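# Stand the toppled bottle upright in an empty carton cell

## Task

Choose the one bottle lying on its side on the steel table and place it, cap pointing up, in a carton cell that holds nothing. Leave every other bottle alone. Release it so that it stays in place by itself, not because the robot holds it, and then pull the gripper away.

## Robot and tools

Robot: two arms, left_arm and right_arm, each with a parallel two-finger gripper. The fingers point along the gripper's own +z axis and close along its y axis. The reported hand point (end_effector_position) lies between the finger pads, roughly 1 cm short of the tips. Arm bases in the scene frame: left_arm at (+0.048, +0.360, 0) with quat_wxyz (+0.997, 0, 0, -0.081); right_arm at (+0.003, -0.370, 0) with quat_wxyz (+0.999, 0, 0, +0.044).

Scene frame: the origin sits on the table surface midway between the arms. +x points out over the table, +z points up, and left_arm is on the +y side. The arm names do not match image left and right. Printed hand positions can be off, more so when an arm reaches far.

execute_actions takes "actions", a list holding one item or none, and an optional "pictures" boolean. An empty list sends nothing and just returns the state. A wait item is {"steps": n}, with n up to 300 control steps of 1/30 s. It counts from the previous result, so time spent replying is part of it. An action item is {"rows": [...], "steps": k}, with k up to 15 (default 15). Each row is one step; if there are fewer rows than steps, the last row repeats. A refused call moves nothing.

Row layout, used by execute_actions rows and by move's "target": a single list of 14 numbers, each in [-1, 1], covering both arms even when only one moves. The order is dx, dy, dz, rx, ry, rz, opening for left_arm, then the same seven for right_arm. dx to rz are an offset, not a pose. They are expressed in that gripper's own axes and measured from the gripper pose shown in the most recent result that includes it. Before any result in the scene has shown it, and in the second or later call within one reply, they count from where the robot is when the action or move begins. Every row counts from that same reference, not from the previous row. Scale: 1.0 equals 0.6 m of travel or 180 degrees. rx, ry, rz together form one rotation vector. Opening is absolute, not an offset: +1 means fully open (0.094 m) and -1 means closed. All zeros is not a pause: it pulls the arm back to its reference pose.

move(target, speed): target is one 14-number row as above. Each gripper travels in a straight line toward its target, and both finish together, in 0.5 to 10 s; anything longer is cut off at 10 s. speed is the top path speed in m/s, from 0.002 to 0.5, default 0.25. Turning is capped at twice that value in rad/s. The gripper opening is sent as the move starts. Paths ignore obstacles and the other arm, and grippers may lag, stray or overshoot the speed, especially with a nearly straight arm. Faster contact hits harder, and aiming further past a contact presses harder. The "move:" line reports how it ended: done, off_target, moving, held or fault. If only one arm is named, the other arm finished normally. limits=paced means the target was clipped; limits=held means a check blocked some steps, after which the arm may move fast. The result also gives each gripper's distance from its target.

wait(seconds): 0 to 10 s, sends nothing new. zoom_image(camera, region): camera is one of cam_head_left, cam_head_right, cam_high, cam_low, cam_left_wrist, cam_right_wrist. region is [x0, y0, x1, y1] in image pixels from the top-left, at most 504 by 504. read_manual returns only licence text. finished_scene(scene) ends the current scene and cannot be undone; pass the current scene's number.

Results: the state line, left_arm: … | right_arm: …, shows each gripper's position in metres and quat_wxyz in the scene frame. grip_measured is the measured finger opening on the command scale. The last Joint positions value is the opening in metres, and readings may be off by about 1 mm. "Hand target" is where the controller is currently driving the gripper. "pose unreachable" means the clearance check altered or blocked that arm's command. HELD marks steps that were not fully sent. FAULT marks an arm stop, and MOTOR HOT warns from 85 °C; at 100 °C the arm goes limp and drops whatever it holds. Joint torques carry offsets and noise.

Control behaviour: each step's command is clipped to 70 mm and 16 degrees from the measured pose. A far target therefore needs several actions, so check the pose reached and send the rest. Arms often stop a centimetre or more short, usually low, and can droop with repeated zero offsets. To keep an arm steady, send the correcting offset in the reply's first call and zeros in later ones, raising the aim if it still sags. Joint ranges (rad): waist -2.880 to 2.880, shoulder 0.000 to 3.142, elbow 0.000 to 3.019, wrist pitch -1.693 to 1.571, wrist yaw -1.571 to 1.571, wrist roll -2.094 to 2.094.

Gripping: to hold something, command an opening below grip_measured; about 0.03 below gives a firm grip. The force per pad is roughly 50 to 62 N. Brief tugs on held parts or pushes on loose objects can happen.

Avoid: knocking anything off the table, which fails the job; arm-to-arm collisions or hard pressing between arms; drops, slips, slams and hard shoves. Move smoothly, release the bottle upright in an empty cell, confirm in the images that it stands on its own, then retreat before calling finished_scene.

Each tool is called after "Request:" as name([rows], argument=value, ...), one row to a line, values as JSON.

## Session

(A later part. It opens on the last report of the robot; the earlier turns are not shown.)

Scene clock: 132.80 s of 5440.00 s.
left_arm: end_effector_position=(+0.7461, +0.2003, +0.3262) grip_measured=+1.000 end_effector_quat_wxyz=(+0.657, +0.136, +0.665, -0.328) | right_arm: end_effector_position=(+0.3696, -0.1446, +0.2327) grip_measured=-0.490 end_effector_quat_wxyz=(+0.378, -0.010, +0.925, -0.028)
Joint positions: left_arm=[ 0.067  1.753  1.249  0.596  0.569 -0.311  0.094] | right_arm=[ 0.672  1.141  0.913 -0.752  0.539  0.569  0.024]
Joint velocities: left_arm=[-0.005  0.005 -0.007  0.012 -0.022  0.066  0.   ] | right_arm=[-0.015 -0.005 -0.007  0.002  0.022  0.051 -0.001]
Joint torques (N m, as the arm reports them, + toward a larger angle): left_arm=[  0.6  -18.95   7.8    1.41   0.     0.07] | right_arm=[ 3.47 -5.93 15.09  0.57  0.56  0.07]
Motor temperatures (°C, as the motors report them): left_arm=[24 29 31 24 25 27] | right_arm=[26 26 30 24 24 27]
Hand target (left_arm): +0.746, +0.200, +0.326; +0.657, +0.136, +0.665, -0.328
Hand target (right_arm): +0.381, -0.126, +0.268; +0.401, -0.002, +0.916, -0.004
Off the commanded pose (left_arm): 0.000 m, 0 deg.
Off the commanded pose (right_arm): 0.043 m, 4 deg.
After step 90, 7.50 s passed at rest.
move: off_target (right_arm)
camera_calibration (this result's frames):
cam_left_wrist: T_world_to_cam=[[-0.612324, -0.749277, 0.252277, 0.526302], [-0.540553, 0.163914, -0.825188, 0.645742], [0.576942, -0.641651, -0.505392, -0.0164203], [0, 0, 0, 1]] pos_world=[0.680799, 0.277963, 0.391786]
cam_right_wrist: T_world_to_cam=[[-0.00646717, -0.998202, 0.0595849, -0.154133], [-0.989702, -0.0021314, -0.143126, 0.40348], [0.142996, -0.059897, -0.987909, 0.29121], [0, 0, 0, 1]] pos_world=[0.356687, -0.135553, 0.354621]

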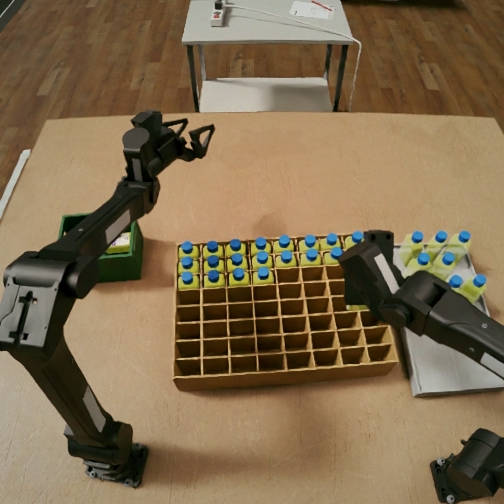

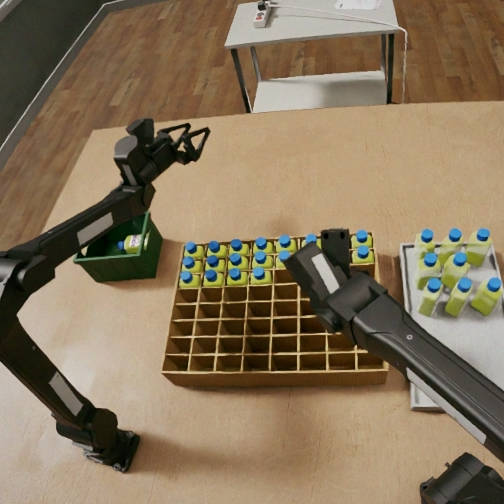

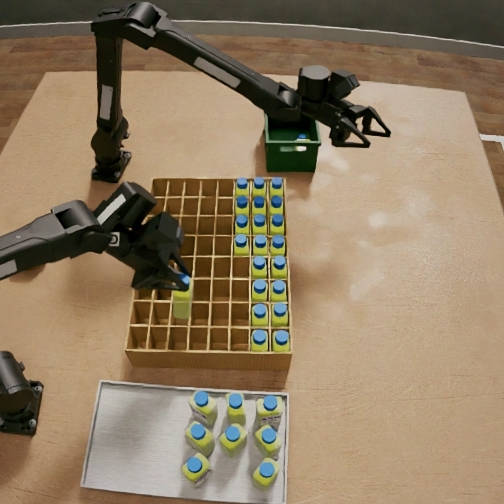

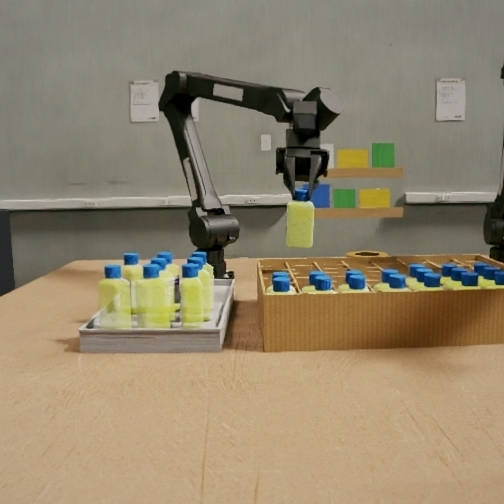

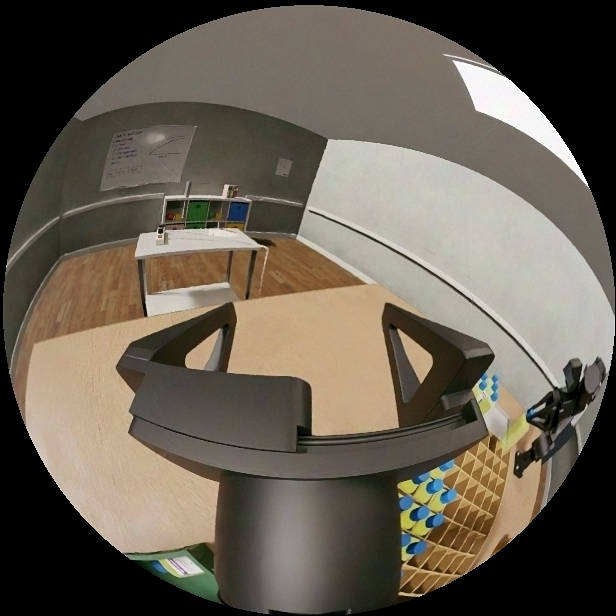

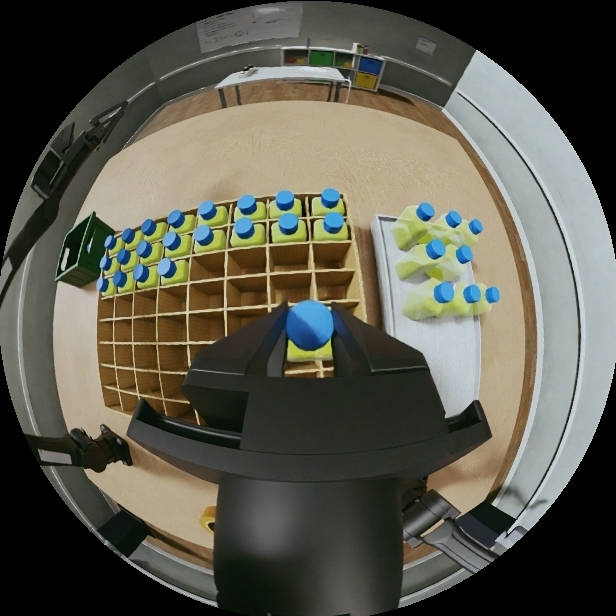

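Request:
move(target=[0,0,0,0,0,0,1,-0.003,0.037,0.026,-0.018,-0.045,0.018,-0.54], speed=0.06)

Request:
zoom_image(camera="cam_high", region=[110,230,260,380])

Request:
zoom_image(camera="cam_right_wrist", region=[200,180,420,400])

Scene clock: 148.40 s of 5440.00 s.
left_arm: end_effector_position=(+0.7461, +0.2003, +0.3262) grip_measured=+1.000 end_effector_quat_wxyz=(+0.657, +0.136, +0.665, -0.328) | right_arm: end_effector_position=(+0.3819, -0.1312, +0.2212) grip_measured=-0.490 end_effector_quat_wxyz=(+0.436, +0.010, +0.900, +0.006)
Joint positions: left_arm=[ 0.067  1.753  1.249  0.596  0.569 -0.311  0.094] | right_arm=[ 0.689  1.151  0.827 -0.511  0.581  0.57   0.024]
Joint velocities: left_arm=[ 0.005  0.005 -0.002 -0.002 -0.007 -0.037  0.   ] | right_arm=[ 0.015 -0.005  0.007  0.007  0.022 -0.037 -0.001]
Joint torques (N m, as the arm reports them, + toward a larger angle): left_arm=[  0.56 -19.17   7.84   1.37   0.01   0.08] | right_arm=[ 3.64 -5.27  9.1   1.86  0.54 -0.09]
Motor temperatures (°C, as the motors report them): left_arm=[24 29 31 24 25 27] | right_arm=[26 26 32 24 25 27]
Hand target (left_arm): +0.746, +0.200, +0.326; +0.657, +0.136, +0.665, -0.328
Hand target (right_arm): +0.382, -0.123, +0.222; +0.442, +0.003, +0.897, +0.010
Off the commanded pose (left_arm): 0.000 m, 0 deg.
Off the commanded pose (right_arm): 0.008 m, 1 deg.
After step 90, 10.97 s passed at rest.
move: done
camera_calibration (this result's frames):
cam_left_wrist: T_world_to_cam=[[-0.612324, -0.749277, 0.252277, 0.526302], [-0.540553, 0.163914, -0.825188, 0.645742], [0.576942, -0.641651, -0.505392, -0.0164203], [0, 0, 0, 1]] pos_world=[0.680799, 0.277963, 0.391786]
cam_right_wrist: T_world_to_cam=[[-0.0186313, -0.999627, -0.0199795, -0.117947], [-0.963307, 0.0232987, -0.267387, 0.43476], [0.267753, 0.0142646, -0.963382, 0.235483], [0, 0, 0, 1]] pos_world=[0.353559, -0.131391, 0.340753]

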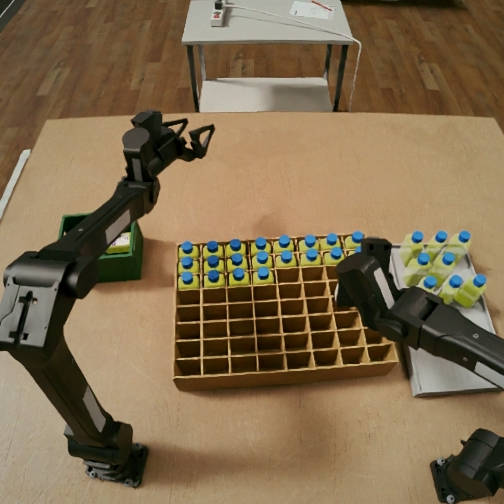

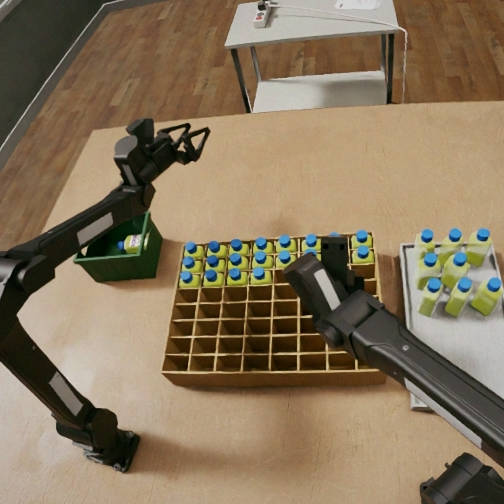

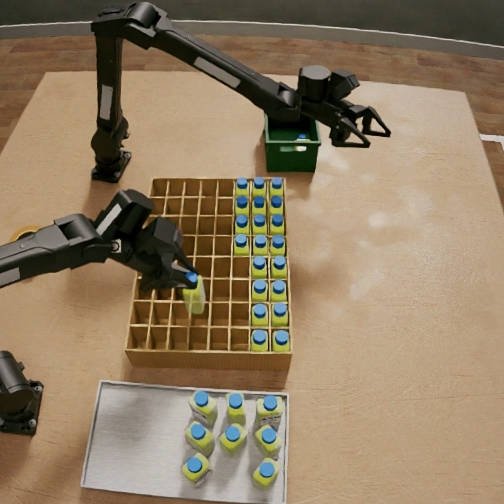

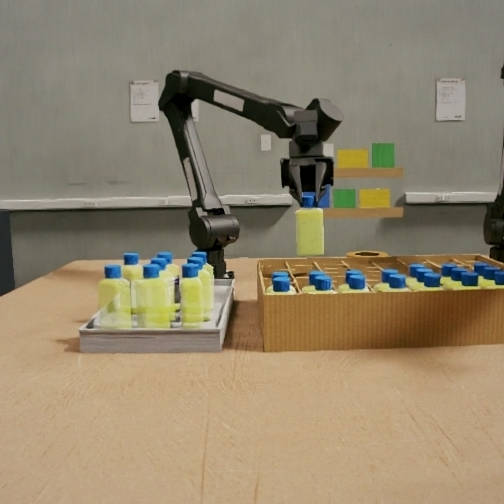

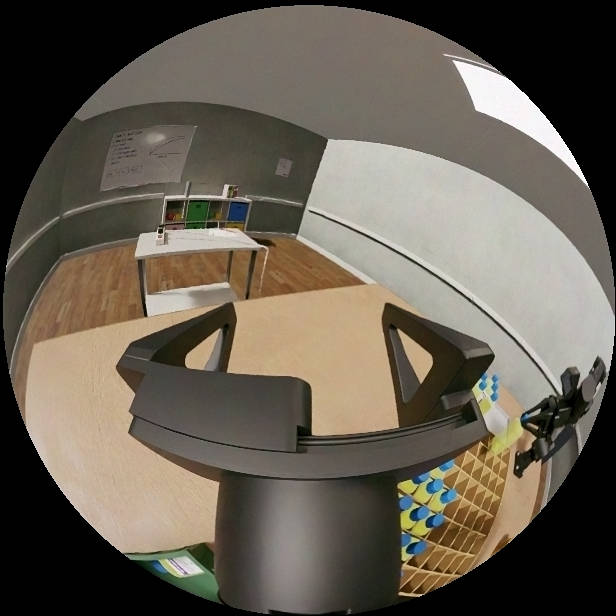

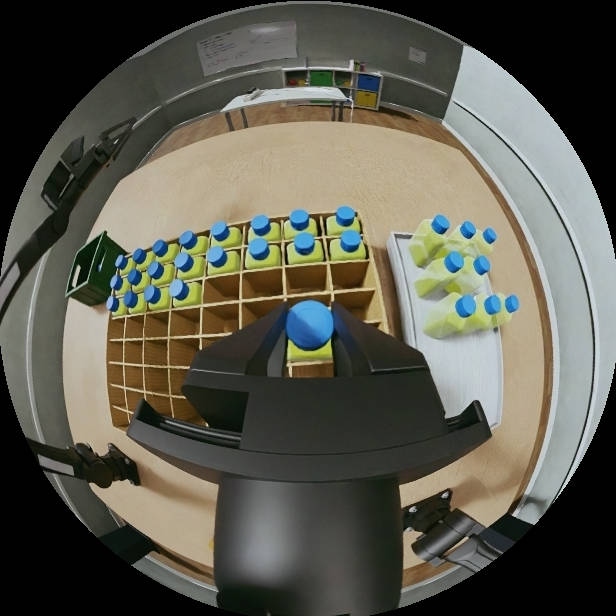

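Region (110, 230, 260, 380) of cam_high's 504x504 image, scaled by 3.360, with more detail than that image has.

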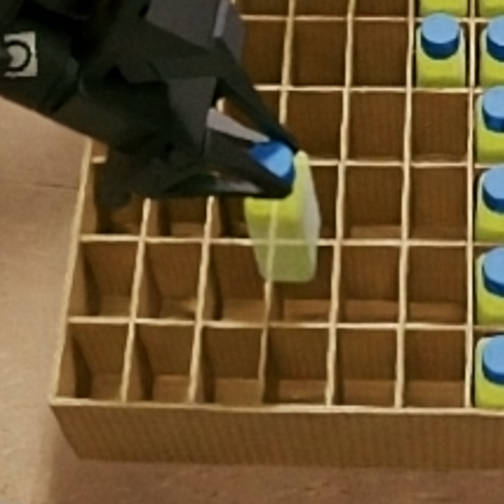

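Region (200, 180, 420, 400) of cam_right_wrist's 616x616 image, scaled by 2.291, with more detail than that image has.

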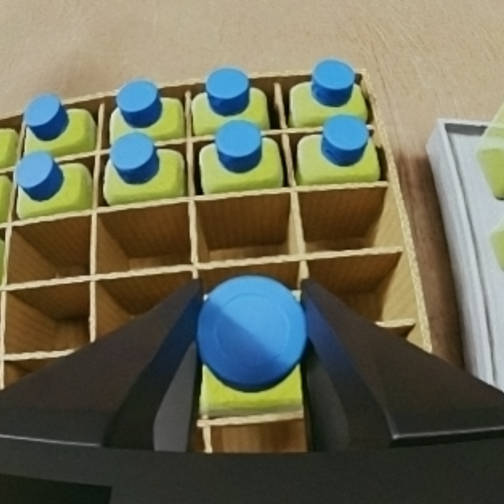

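Request:
move(target=[0,0,0,0,0,0,1,0.036,0.004,0.026,0,0,0,-0.54], speed=0.05)

Request:
zoom_image(camera="cam_high", region=[110,230,260,380])

Request:
zoom_image(camera="cam_head_right", region=[260,230,410,380])

Scene clock: 153.07 s of 5440.00 s.
left_arm: end_effector_position=(+0.7461, +0.2003, +0.3262) grip_measured=+1.000 end_effector_quat_wxyz=(+0.657, +0.136, +0.665, -0.328) | right_arm: end_effector_position=(+0.3792, -0.1340, +0.1926) grip_measured=-0.490 end_effector_quat_wxyz=(+0.429, +0.007, +0.903, -0.002)
Joint positions: left_arm=[ 0.067  1.753  1.249  0.596  0.569 -0.311  0.094] | right_arm=[ 0.689  1.179  0.777 -0.456  0.581  0.569  0.024]
Joint velocities: left_arm=[-0.015 -0.015 -0.002  0.007 -0.007  0.037  0.   ] | right_arm=[-0.005 -0.005  0.017  0.002  0.037 -0.007  0.001]
Joint torques (N m, as the arm reports them, + toward a larger angle): left_arm=[  0.58 -18.92   7.88   1.36   0.01   0.07] | right_arm=[ 3.07 -6.1   8.85  1.83  0.53  0.09]
Motor temperatures (°C, as the motors report them): left_arm=[24 29 31 24 25 27] | right_arm=[26 26 31 24 25 27]
Hand target (left_arm): +0.746, +0.200, +0.326; +0.657, +0.136, +0.665, -0.328
Hand target (right_arm): +0.381, -0.128, +0.195; +0.436, +0.011, +0.900, +0.006
Off the commanded pose (left_arm): 0.000 m, 0 deg.
Off the commanded pose (right_arm): 0.006 m, 1 deg.
After step 90, 0.80 s passed at rest.
move: done
camera_calibration (this result's frames):
cam_left_wrist: T_world_to_cam=[[-0.612324, -0.749277, 0.252277, 0.526302], [-0.540553, 0.163914, -0.825188, 0.645742], [0.576942, -0.641651, -0.505392, -0.0164203], [0, 0, 0, 1]] pos_world=[0.680799, 0.277963, 0.391786]
cam_right_wrist: T_world_to_cam=[[-0.0188322, -0.999818, -0.00315248, -0.124561], [-0.9675, 0.0190185, -0.252153, 0.4226], [0.252167, -0.00169856, -0.967682, 0.213377], [0, 0, 0, 1]] pos_world=[0.352714, -0.132213, 0.312648]

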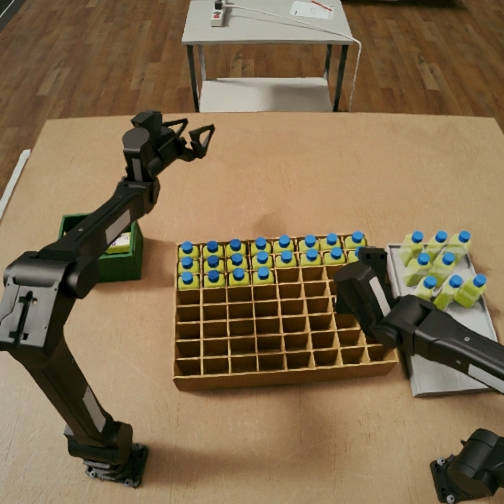

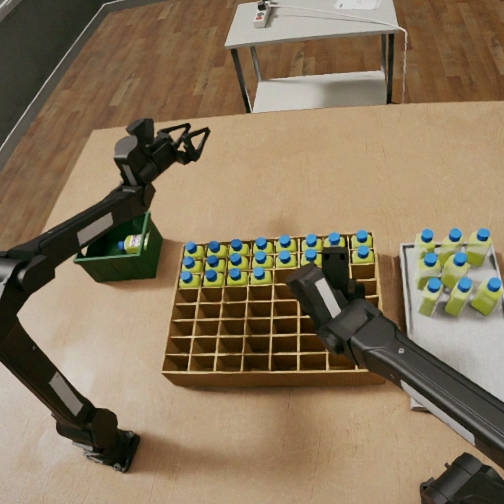

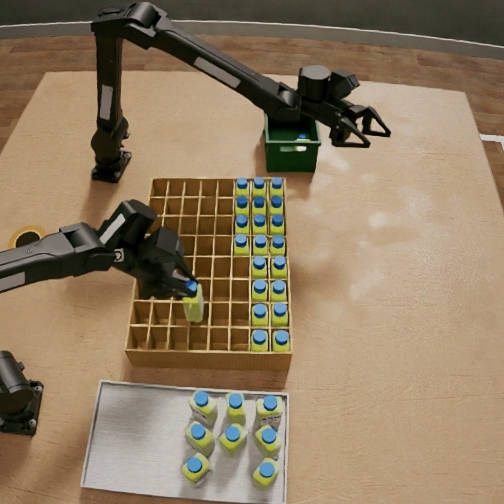

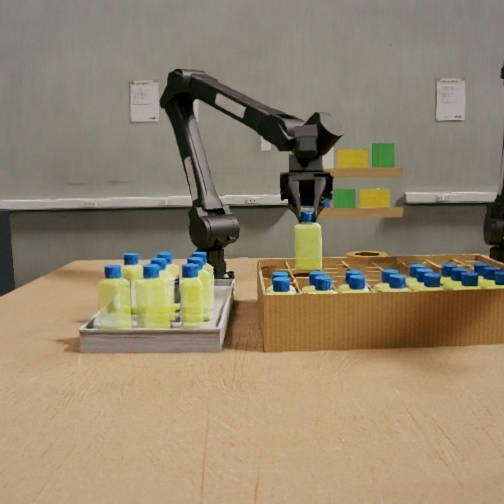

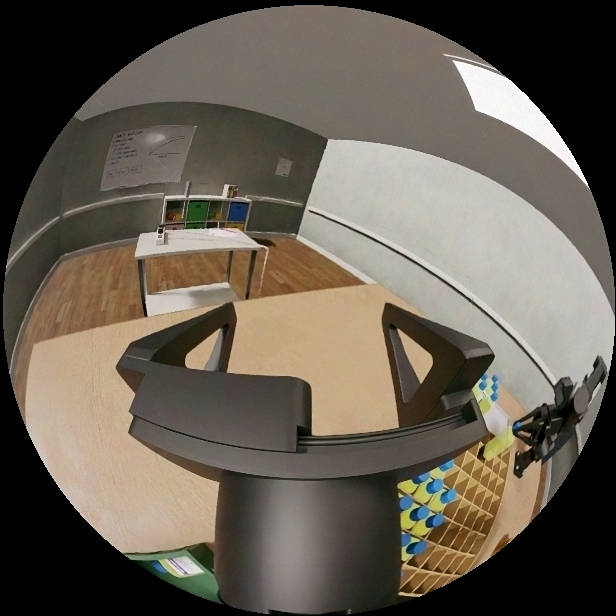

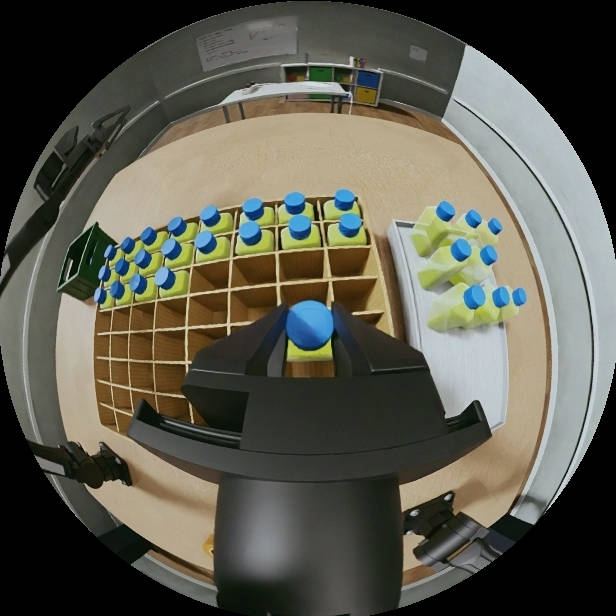

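Region (110, 230, 260, 380) of cam_high's 504x504 image, scaled by 3.360, with more detail than that image has.

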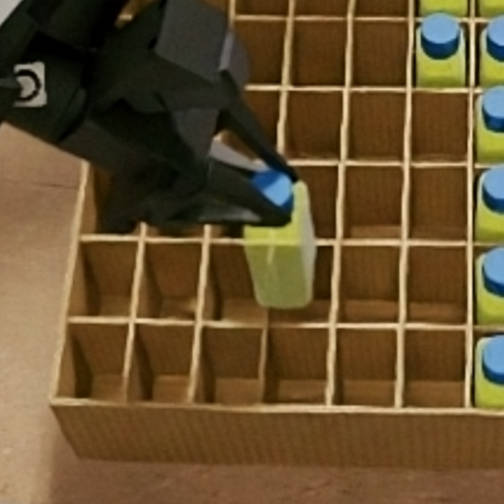

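Region (260, 230, 410, 380) of cam_head_right's 504x504 image, scaled by 3.360, with more detail than that image has.

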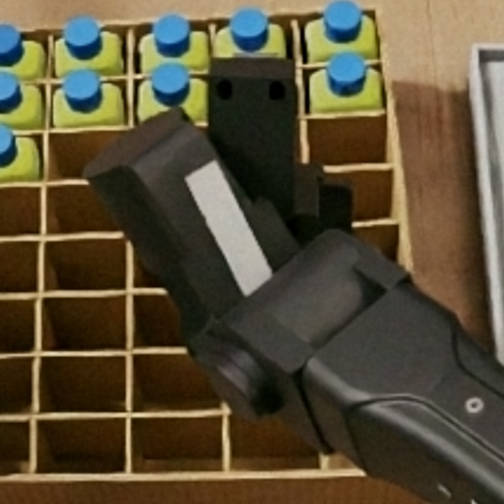

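Request:
move(target=[0,0,0,0,0,0,1,-0.018,0.012,0.009,0,-0.008,0,-0.54], speed=0.03)

Request:
zoom_image(camera="cam_high", region=[110,230,260,380])

Request:
zoom_image(camera="cam_right_wrist", region=[200,180,420,400])

Scene clock: 160.77 s of 5440.00 s.
left_arm: end_effector_position=(+0.7461, +0.2003, +0.3262) grip_measured=+1.000 end_effector_quat_wxyz=(+0.657, +0.136, +0.665, -0.328) | right_arm: end_effector_position=(+0.3812, -0.1332, +0.1866) grip_measured=-0.490 end_effector_quat_wxyz=(+0.427, +0.003, +0.904, -0.009)
Joint positions: left_arm=[ 0.067  1.753  1.249  0.596  0.569 -0.311  0.094] | right_arm=[ 0.689  1.197  0.777 -0.448  0.587  0.562  0.024]
Joint velocities: left_arm=[-0.005  0.015 -0.007 -0.007 -0.007  0.022  0.   ] | right_arm=[ 0.005  0.005 -0.027 -0.002  0.037  0.051  0.   ]
Joint torques (N m, as the arm reports them, + toward a larger angle): left_arm=[  0.33 -18.96   7.82   1.47   0.     0.07] | right_arm=[ 2.06 -5.51 10.37  1.82  0.55 -0.1 ]
Motor temperatures (°C, as the motors report them): left_arm=[24 29 31 24 25 27] | right_arm=[26 26 30 25 25 27]
Hand target (left_arm): +0.746, +0.200, +0.326; +0.657, +0.136, +0.665, -0.328
Hand target (right_arm): +0.390, -0.127, +0.198; +0.440, +0.007, +0.898, -0.002
Off the commanded pose (left_arm): 0.000 m, 0 deg.
Off the commanded pose (right_arm): 0.016 m, 2 deg.
After step 90, 3.97 s passed at rest.
move: off_target (right_arm)
camera_calibration (this result's frames):
cam_left_wrist: T_world_to_cam=[[-0.612324, -0.749277, 0.252277, 0.526302], [-0.540553, 0.163914, -0.825188, 0.645742], [0.576942, -0.641651, -0.505392, -0.0164203], [0, 0, 0, 1]] pos_world=[0.680799, 0.277963, 0.391786]
cam_right_wrist: T_world_to_cam=[[-0.0181826, -0.999756, 0.0125521, -0.12686], [-0.968612, 0.0145006, -0.248152, 0.422116], [0.24791, -0.0166702, -0.96864, 0.206846], [0, 0, 0, 1]] pos_world=[0.355281, -0.129502, 0.3067]

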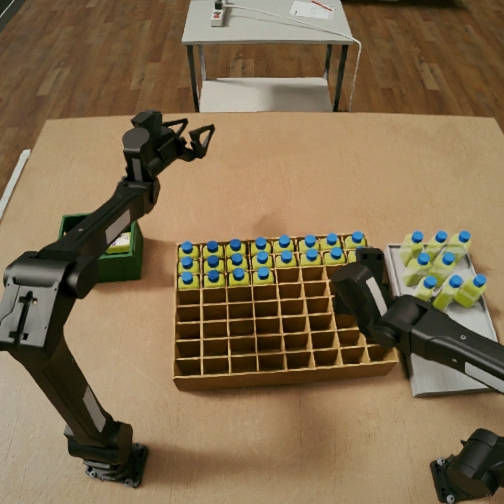

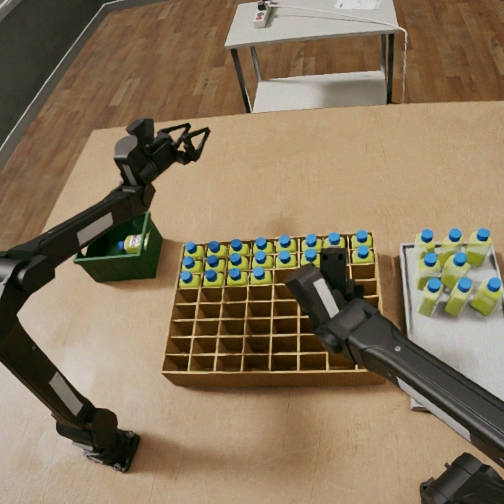

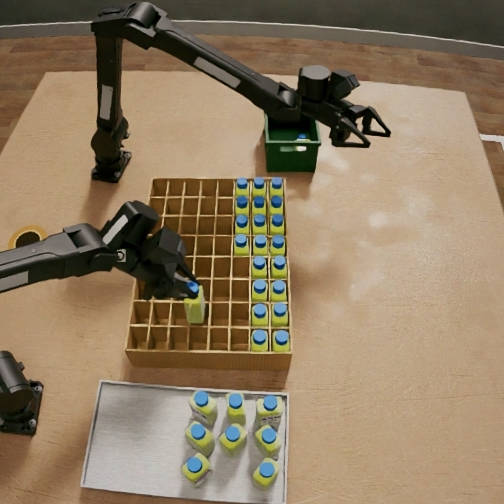

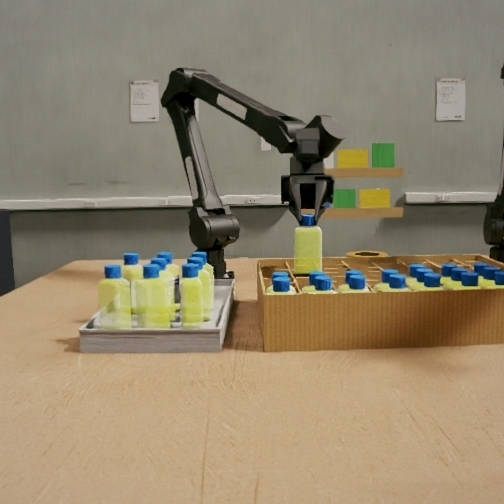

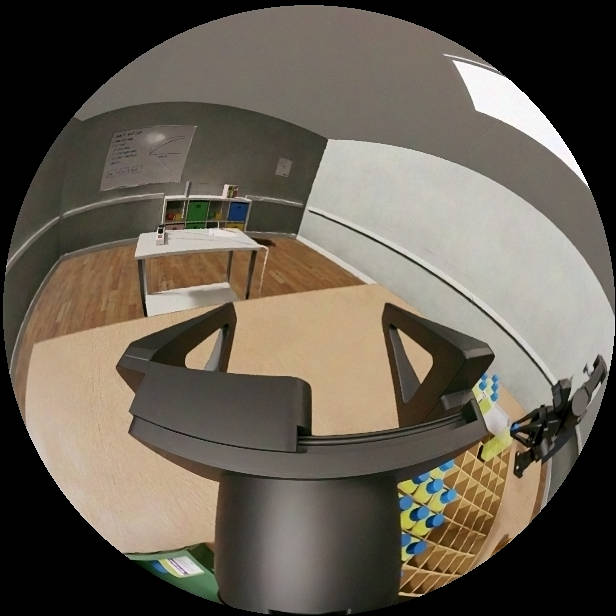

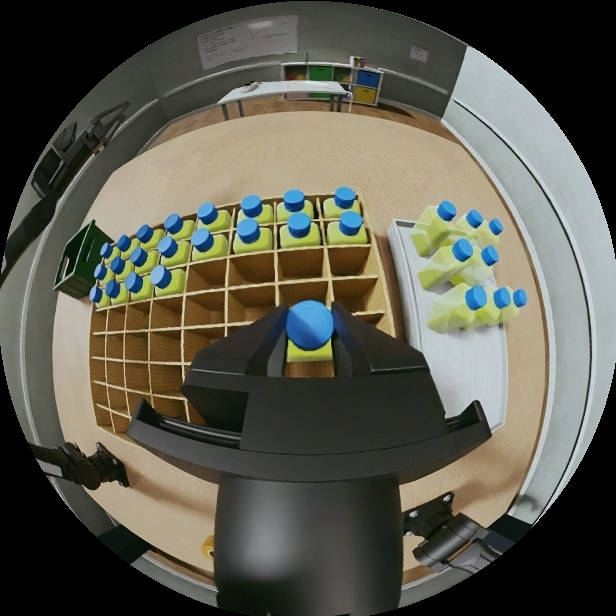

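Region (110, 230, 260, 380) of cam_high's 504x504 image, scaled by 3.360, with more detail than that image has.

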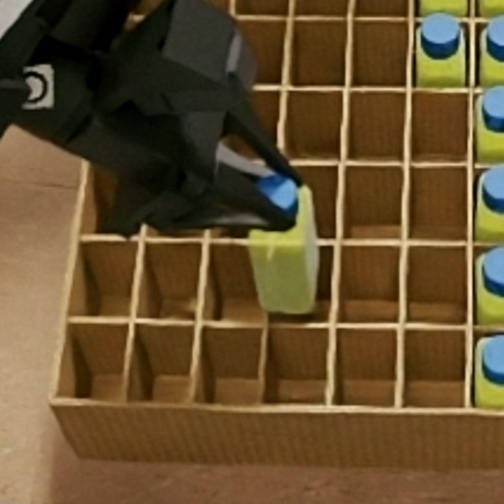

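Region (200, 180, 420, 400) of cam_right_wrist's 616x616 image, scaled by 2.291, with more detail than that image has.

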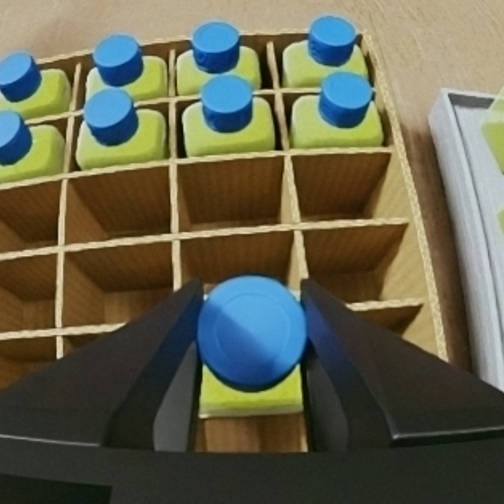

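Request:
move(target=[0,0,0,0,0,0,1,-0.04,0.027,0.01,0,-0.008,0,-0.54], speed=0.03)

Request:
zoom_image(camera="cam_high", region=[110,230,260,380])

Request:
zoom_image(camera="cam_right_wrist", region=[200,180,420,400])

Scene clock: 165.30 s of 5440.00 s.
left_arm: end_effector_position=(+0.7461, +0.2003, +0.3262) grip_measured=+1.000 end_effector_quat_wxyz=(+0.657, +0.136, +0.665, -0.328) | right_arm: end_effector_position=(+0.3844, -0.1324, +0.1805) grip_measured=-0.490 end_effector_quat_wxyz=(+0.424, -0.001, +0.905, -0.020)
Joint positions: left_arm=[ 0.067  1.753  1.249  0.596  0.569 -0.311  0.094] | right_arm=[ 0.689  1.222  0.784 -0.448  0.599  0.555  0.024]
Joint velocities: left_arm=[-0.005 -0.015 -0.007 -0.007 -0.007 -0.066  0.   ] | right_arm=[-0.005 -0.005  0.012 -0.012  0.007  0.037 -0.001]
Joint torques (N m, as the arm reports them, + toward a larger angle): left_arm=[  0.8  -19.07   7.82   1.41   0.03   0.09] | right_arm=[ 2.27 -5.49 13.1   1.24  0.37 -0.12]
Motor temperatures (°C, as the motors report them): left_arm=[24 29 32 24 25 27] | right_arm=[26 26 31 25 25 27]
Hand target (left_arm): +0.746, +0.200, +0.326; +0.657, +0.136, +0.665, -0.328
Hand target (right_arm): +0.400, -0.118, +0.201; +0.438, +0.003, +0.899, -0.009
Off the commanded pose (left_arm): 0.000 m, 0 deg.
Off the commanded pose (right_arm): 0.031 m, 2 deg.
After step 90, 0.33 s passed at rest.
move: off_target (right_arm)
camera_calibration (this result's frames):
cam_left_wrist: T_world_to_cam=[[-0.612324, -0.749277, 0.252277, 0.526302], [-0.540553, 0.163914, -0.825188, 0.645742], [0.576942, -0.641651, -0.505392, -0.0164203], [0, 0, 0, 1]] pos_world=[0.680799, 0.277963, 0.391786]
cam_right_wrist: T_world_to_cam=[[-0.0209598, -0.999085, 0.0372933, -0.129263], [-0.9702, 0.0113191, -0.24204, 0.422773], [0.241396, -0.0412551, -0.969549, 0.199577], [0, 0, 0, 1]] pos_world=[0.359288, -0.125697, 0.300648]

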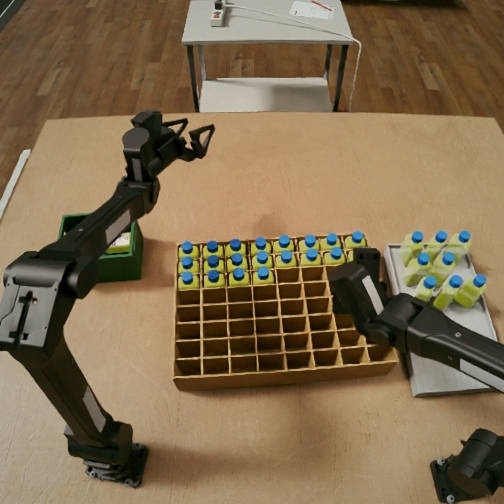

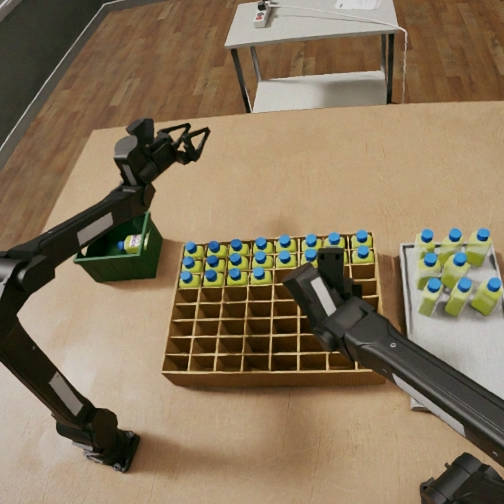

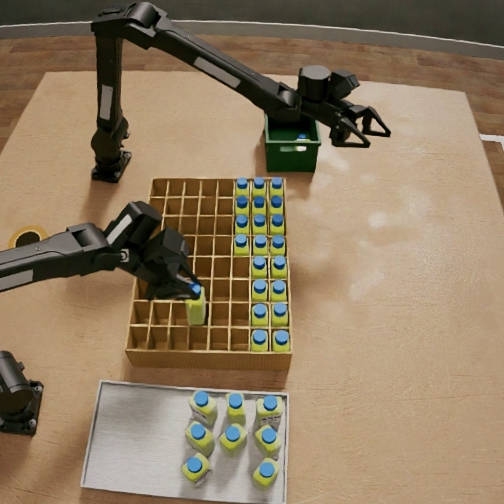

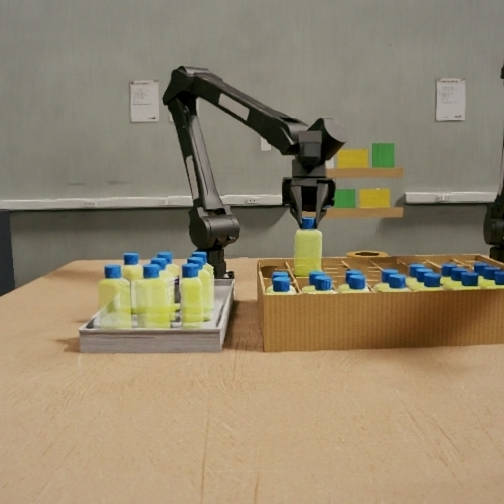

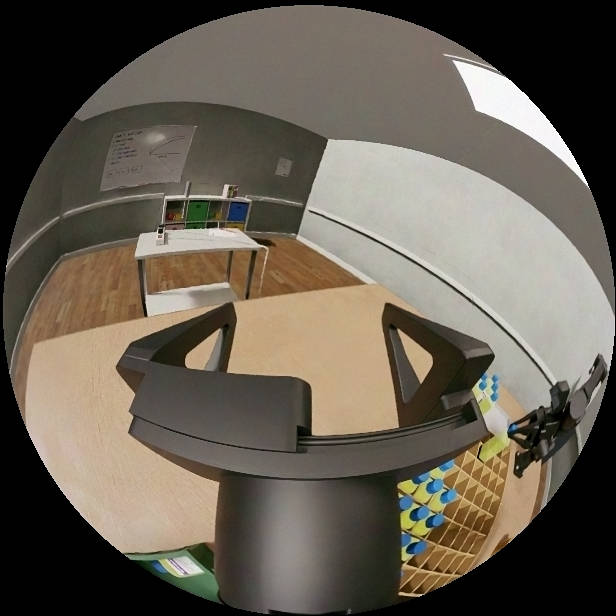

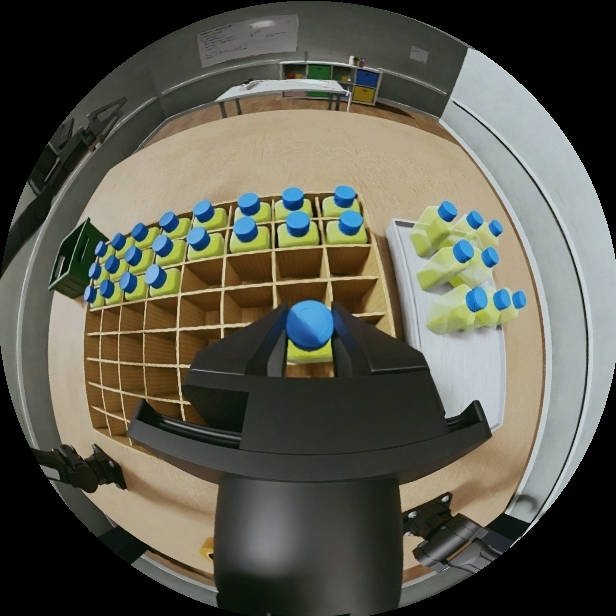

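Region (110, 230, 260, 380) of cam_high's 504x504 image, scaled by 3.360, with more detail than that image has.

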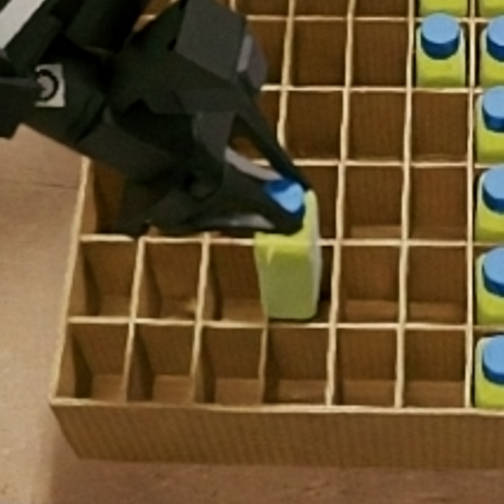

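Region (200, 180, 420, 400) of cam_right_wrist's 616x616 image, scaled by 2.291, with more detail than that image has.

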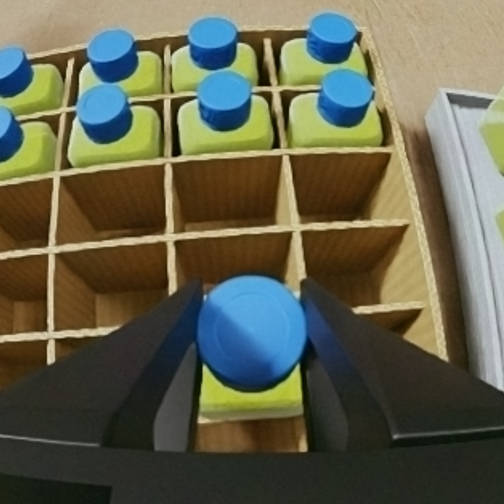

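Request:
move(target=[0,0,0,0,0,0,1,-0.094,0.033,-0.043,-0.011,-0.012,0.013,-0.54], speed=0.06)

Request:
zoom_image(camera="cam_high", region=[110,230,260,380])

Request:
zoom_image(camera="cam_right_wrist", region=[200,180,420,400])

Scene clock: 177.27 s of 5440.00 s.
left_arm: end_effector_position=(+0.7461, +0.2003, +0.3262) grip_measured=+1.000 end_effector_quat_wxyz=(+0.657, +0.136, +0.665, -0.328) | right_arm: end_effector_position=(+0.3873, -0.1285, +0.1976) grip_measured=-0.490 end_effector_quat_wxyz=(+0.415, -0.003, +0.910, -0.025)
Joint positions: left_arm=[ 0.067  1.753  1.249  0.596  0.569 -0.311  0.094] | right_arm=[ 0.689  1.221  0.843 -0.533  0.594  0.56   0.024]
Joint velocities: left_arm=[-0.005  0.005 -0.002  0.002  0.037  0.051  0.   ] | right_arm=[-0.005 -0.005  0.002 -0.017  0.007 -0.066 -0.   ]
Joint torques (N m, as the arm reports them, + toward a larger angle): left_arm=[  0.64 -19.23   7.87   1.32   0.01   0.08] | right_arm=[ 3.53 -6.96 14.5   0.76  0.32  0.09]
Motor temperatures (°C, as the motors report them): left_arm=[24 29 32 24 25 27] | right_arm=[26 26 32 25 25 27]
Hand target (left_arm): +0.746, +0.200, +0.326; +0.657, +0.136, +0.665, -0.328
Hand target (right_arm): +0.399, -0.113, +0.240; +0.441, +0.010, +0.897, +0.005
Off the commanded pose (left_arm): 0.000 m, 0 deg.
Off the commanded pose (right_arm): 0.048 m, 5 deg.
After step 90, 7.50 s passed at rest.
move: off_target (right_arm)
camera_calibration (this result's frames):
cam_left_wrist: T_world_to_cam=[[-0.612324, -0.749277, 0.252277, 0.526302], [-0.540553, 0.163914, -0.825188, 0.645742], [0.576942, -0.641651, -0.505392, -0.0164203], [0, 0, 0, 1]] pos_world=[0.680799, 0.277963, 0.391786]
cam_right_wrist: T_world_to_cam=[[-0.0204617, -0.998627, 0.048228, -0.128258], [-0.97489, 0.00923003, -0.222496, 0.427415], [0.221745, -0.0515697, -0.97374, 0.222723], [0, 0, 0, 1]] pos_world=[0.36467, -0.120541, 0.318158]

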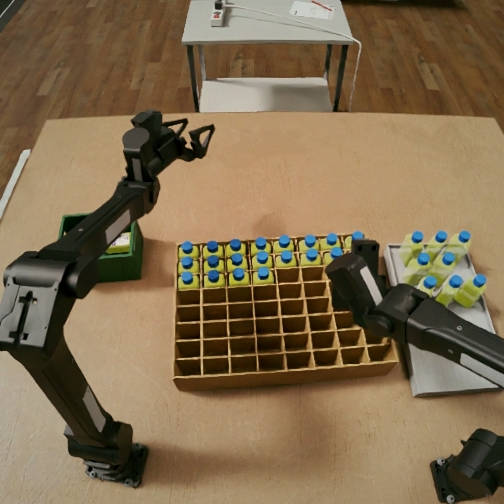

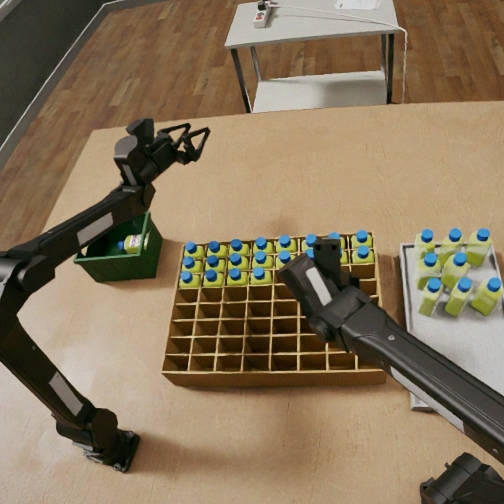

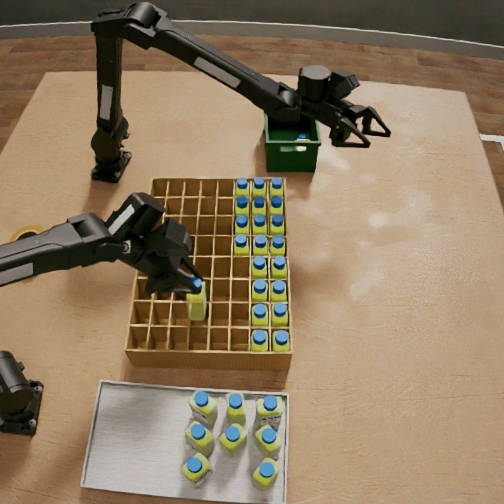

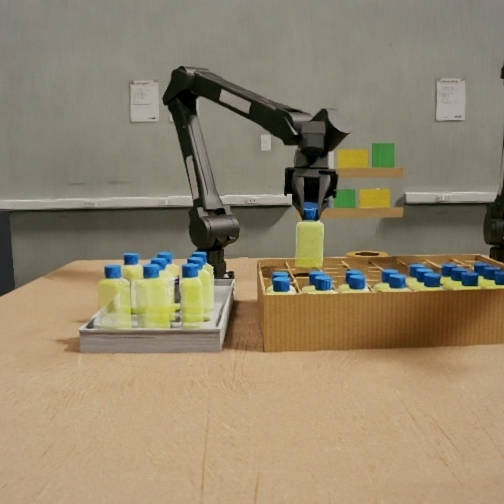

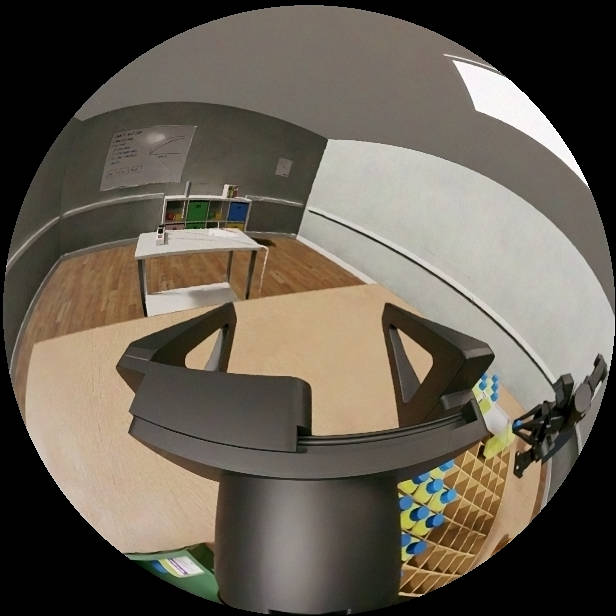

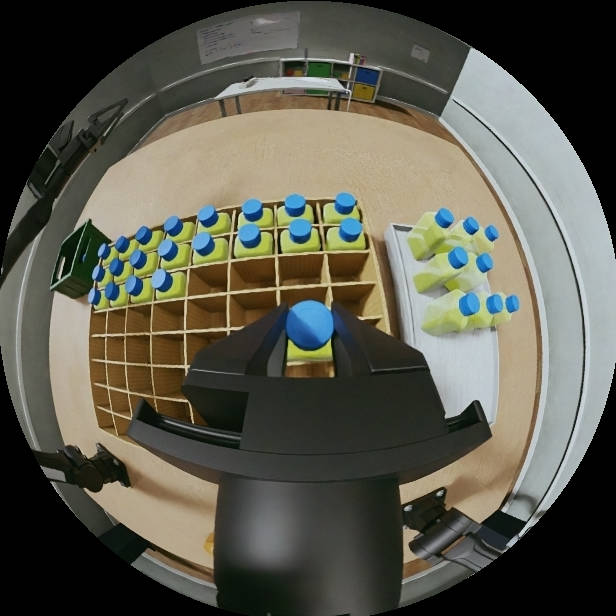

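Region (110, 230, 260, 380) of cam_high's 504x504 image, scaled by 3.360, with more detail than that image has.

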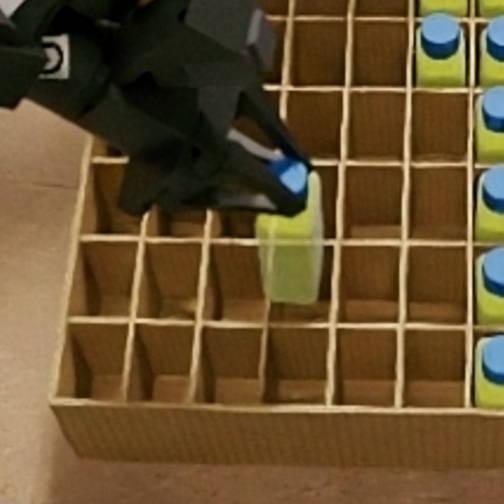

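Region (200, 180, 420, 400) of cam_right_wrist's 616x616 image, scaled by 2.291, with more detail than that image has.

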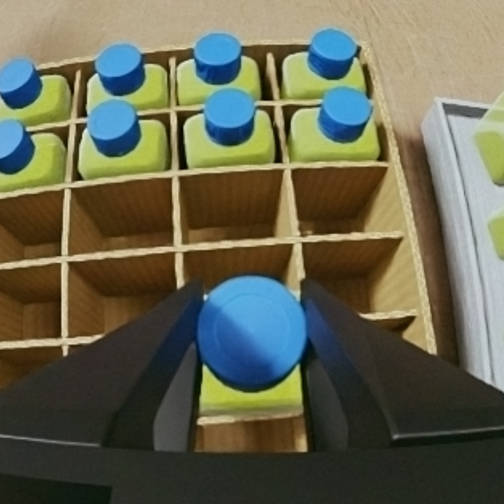

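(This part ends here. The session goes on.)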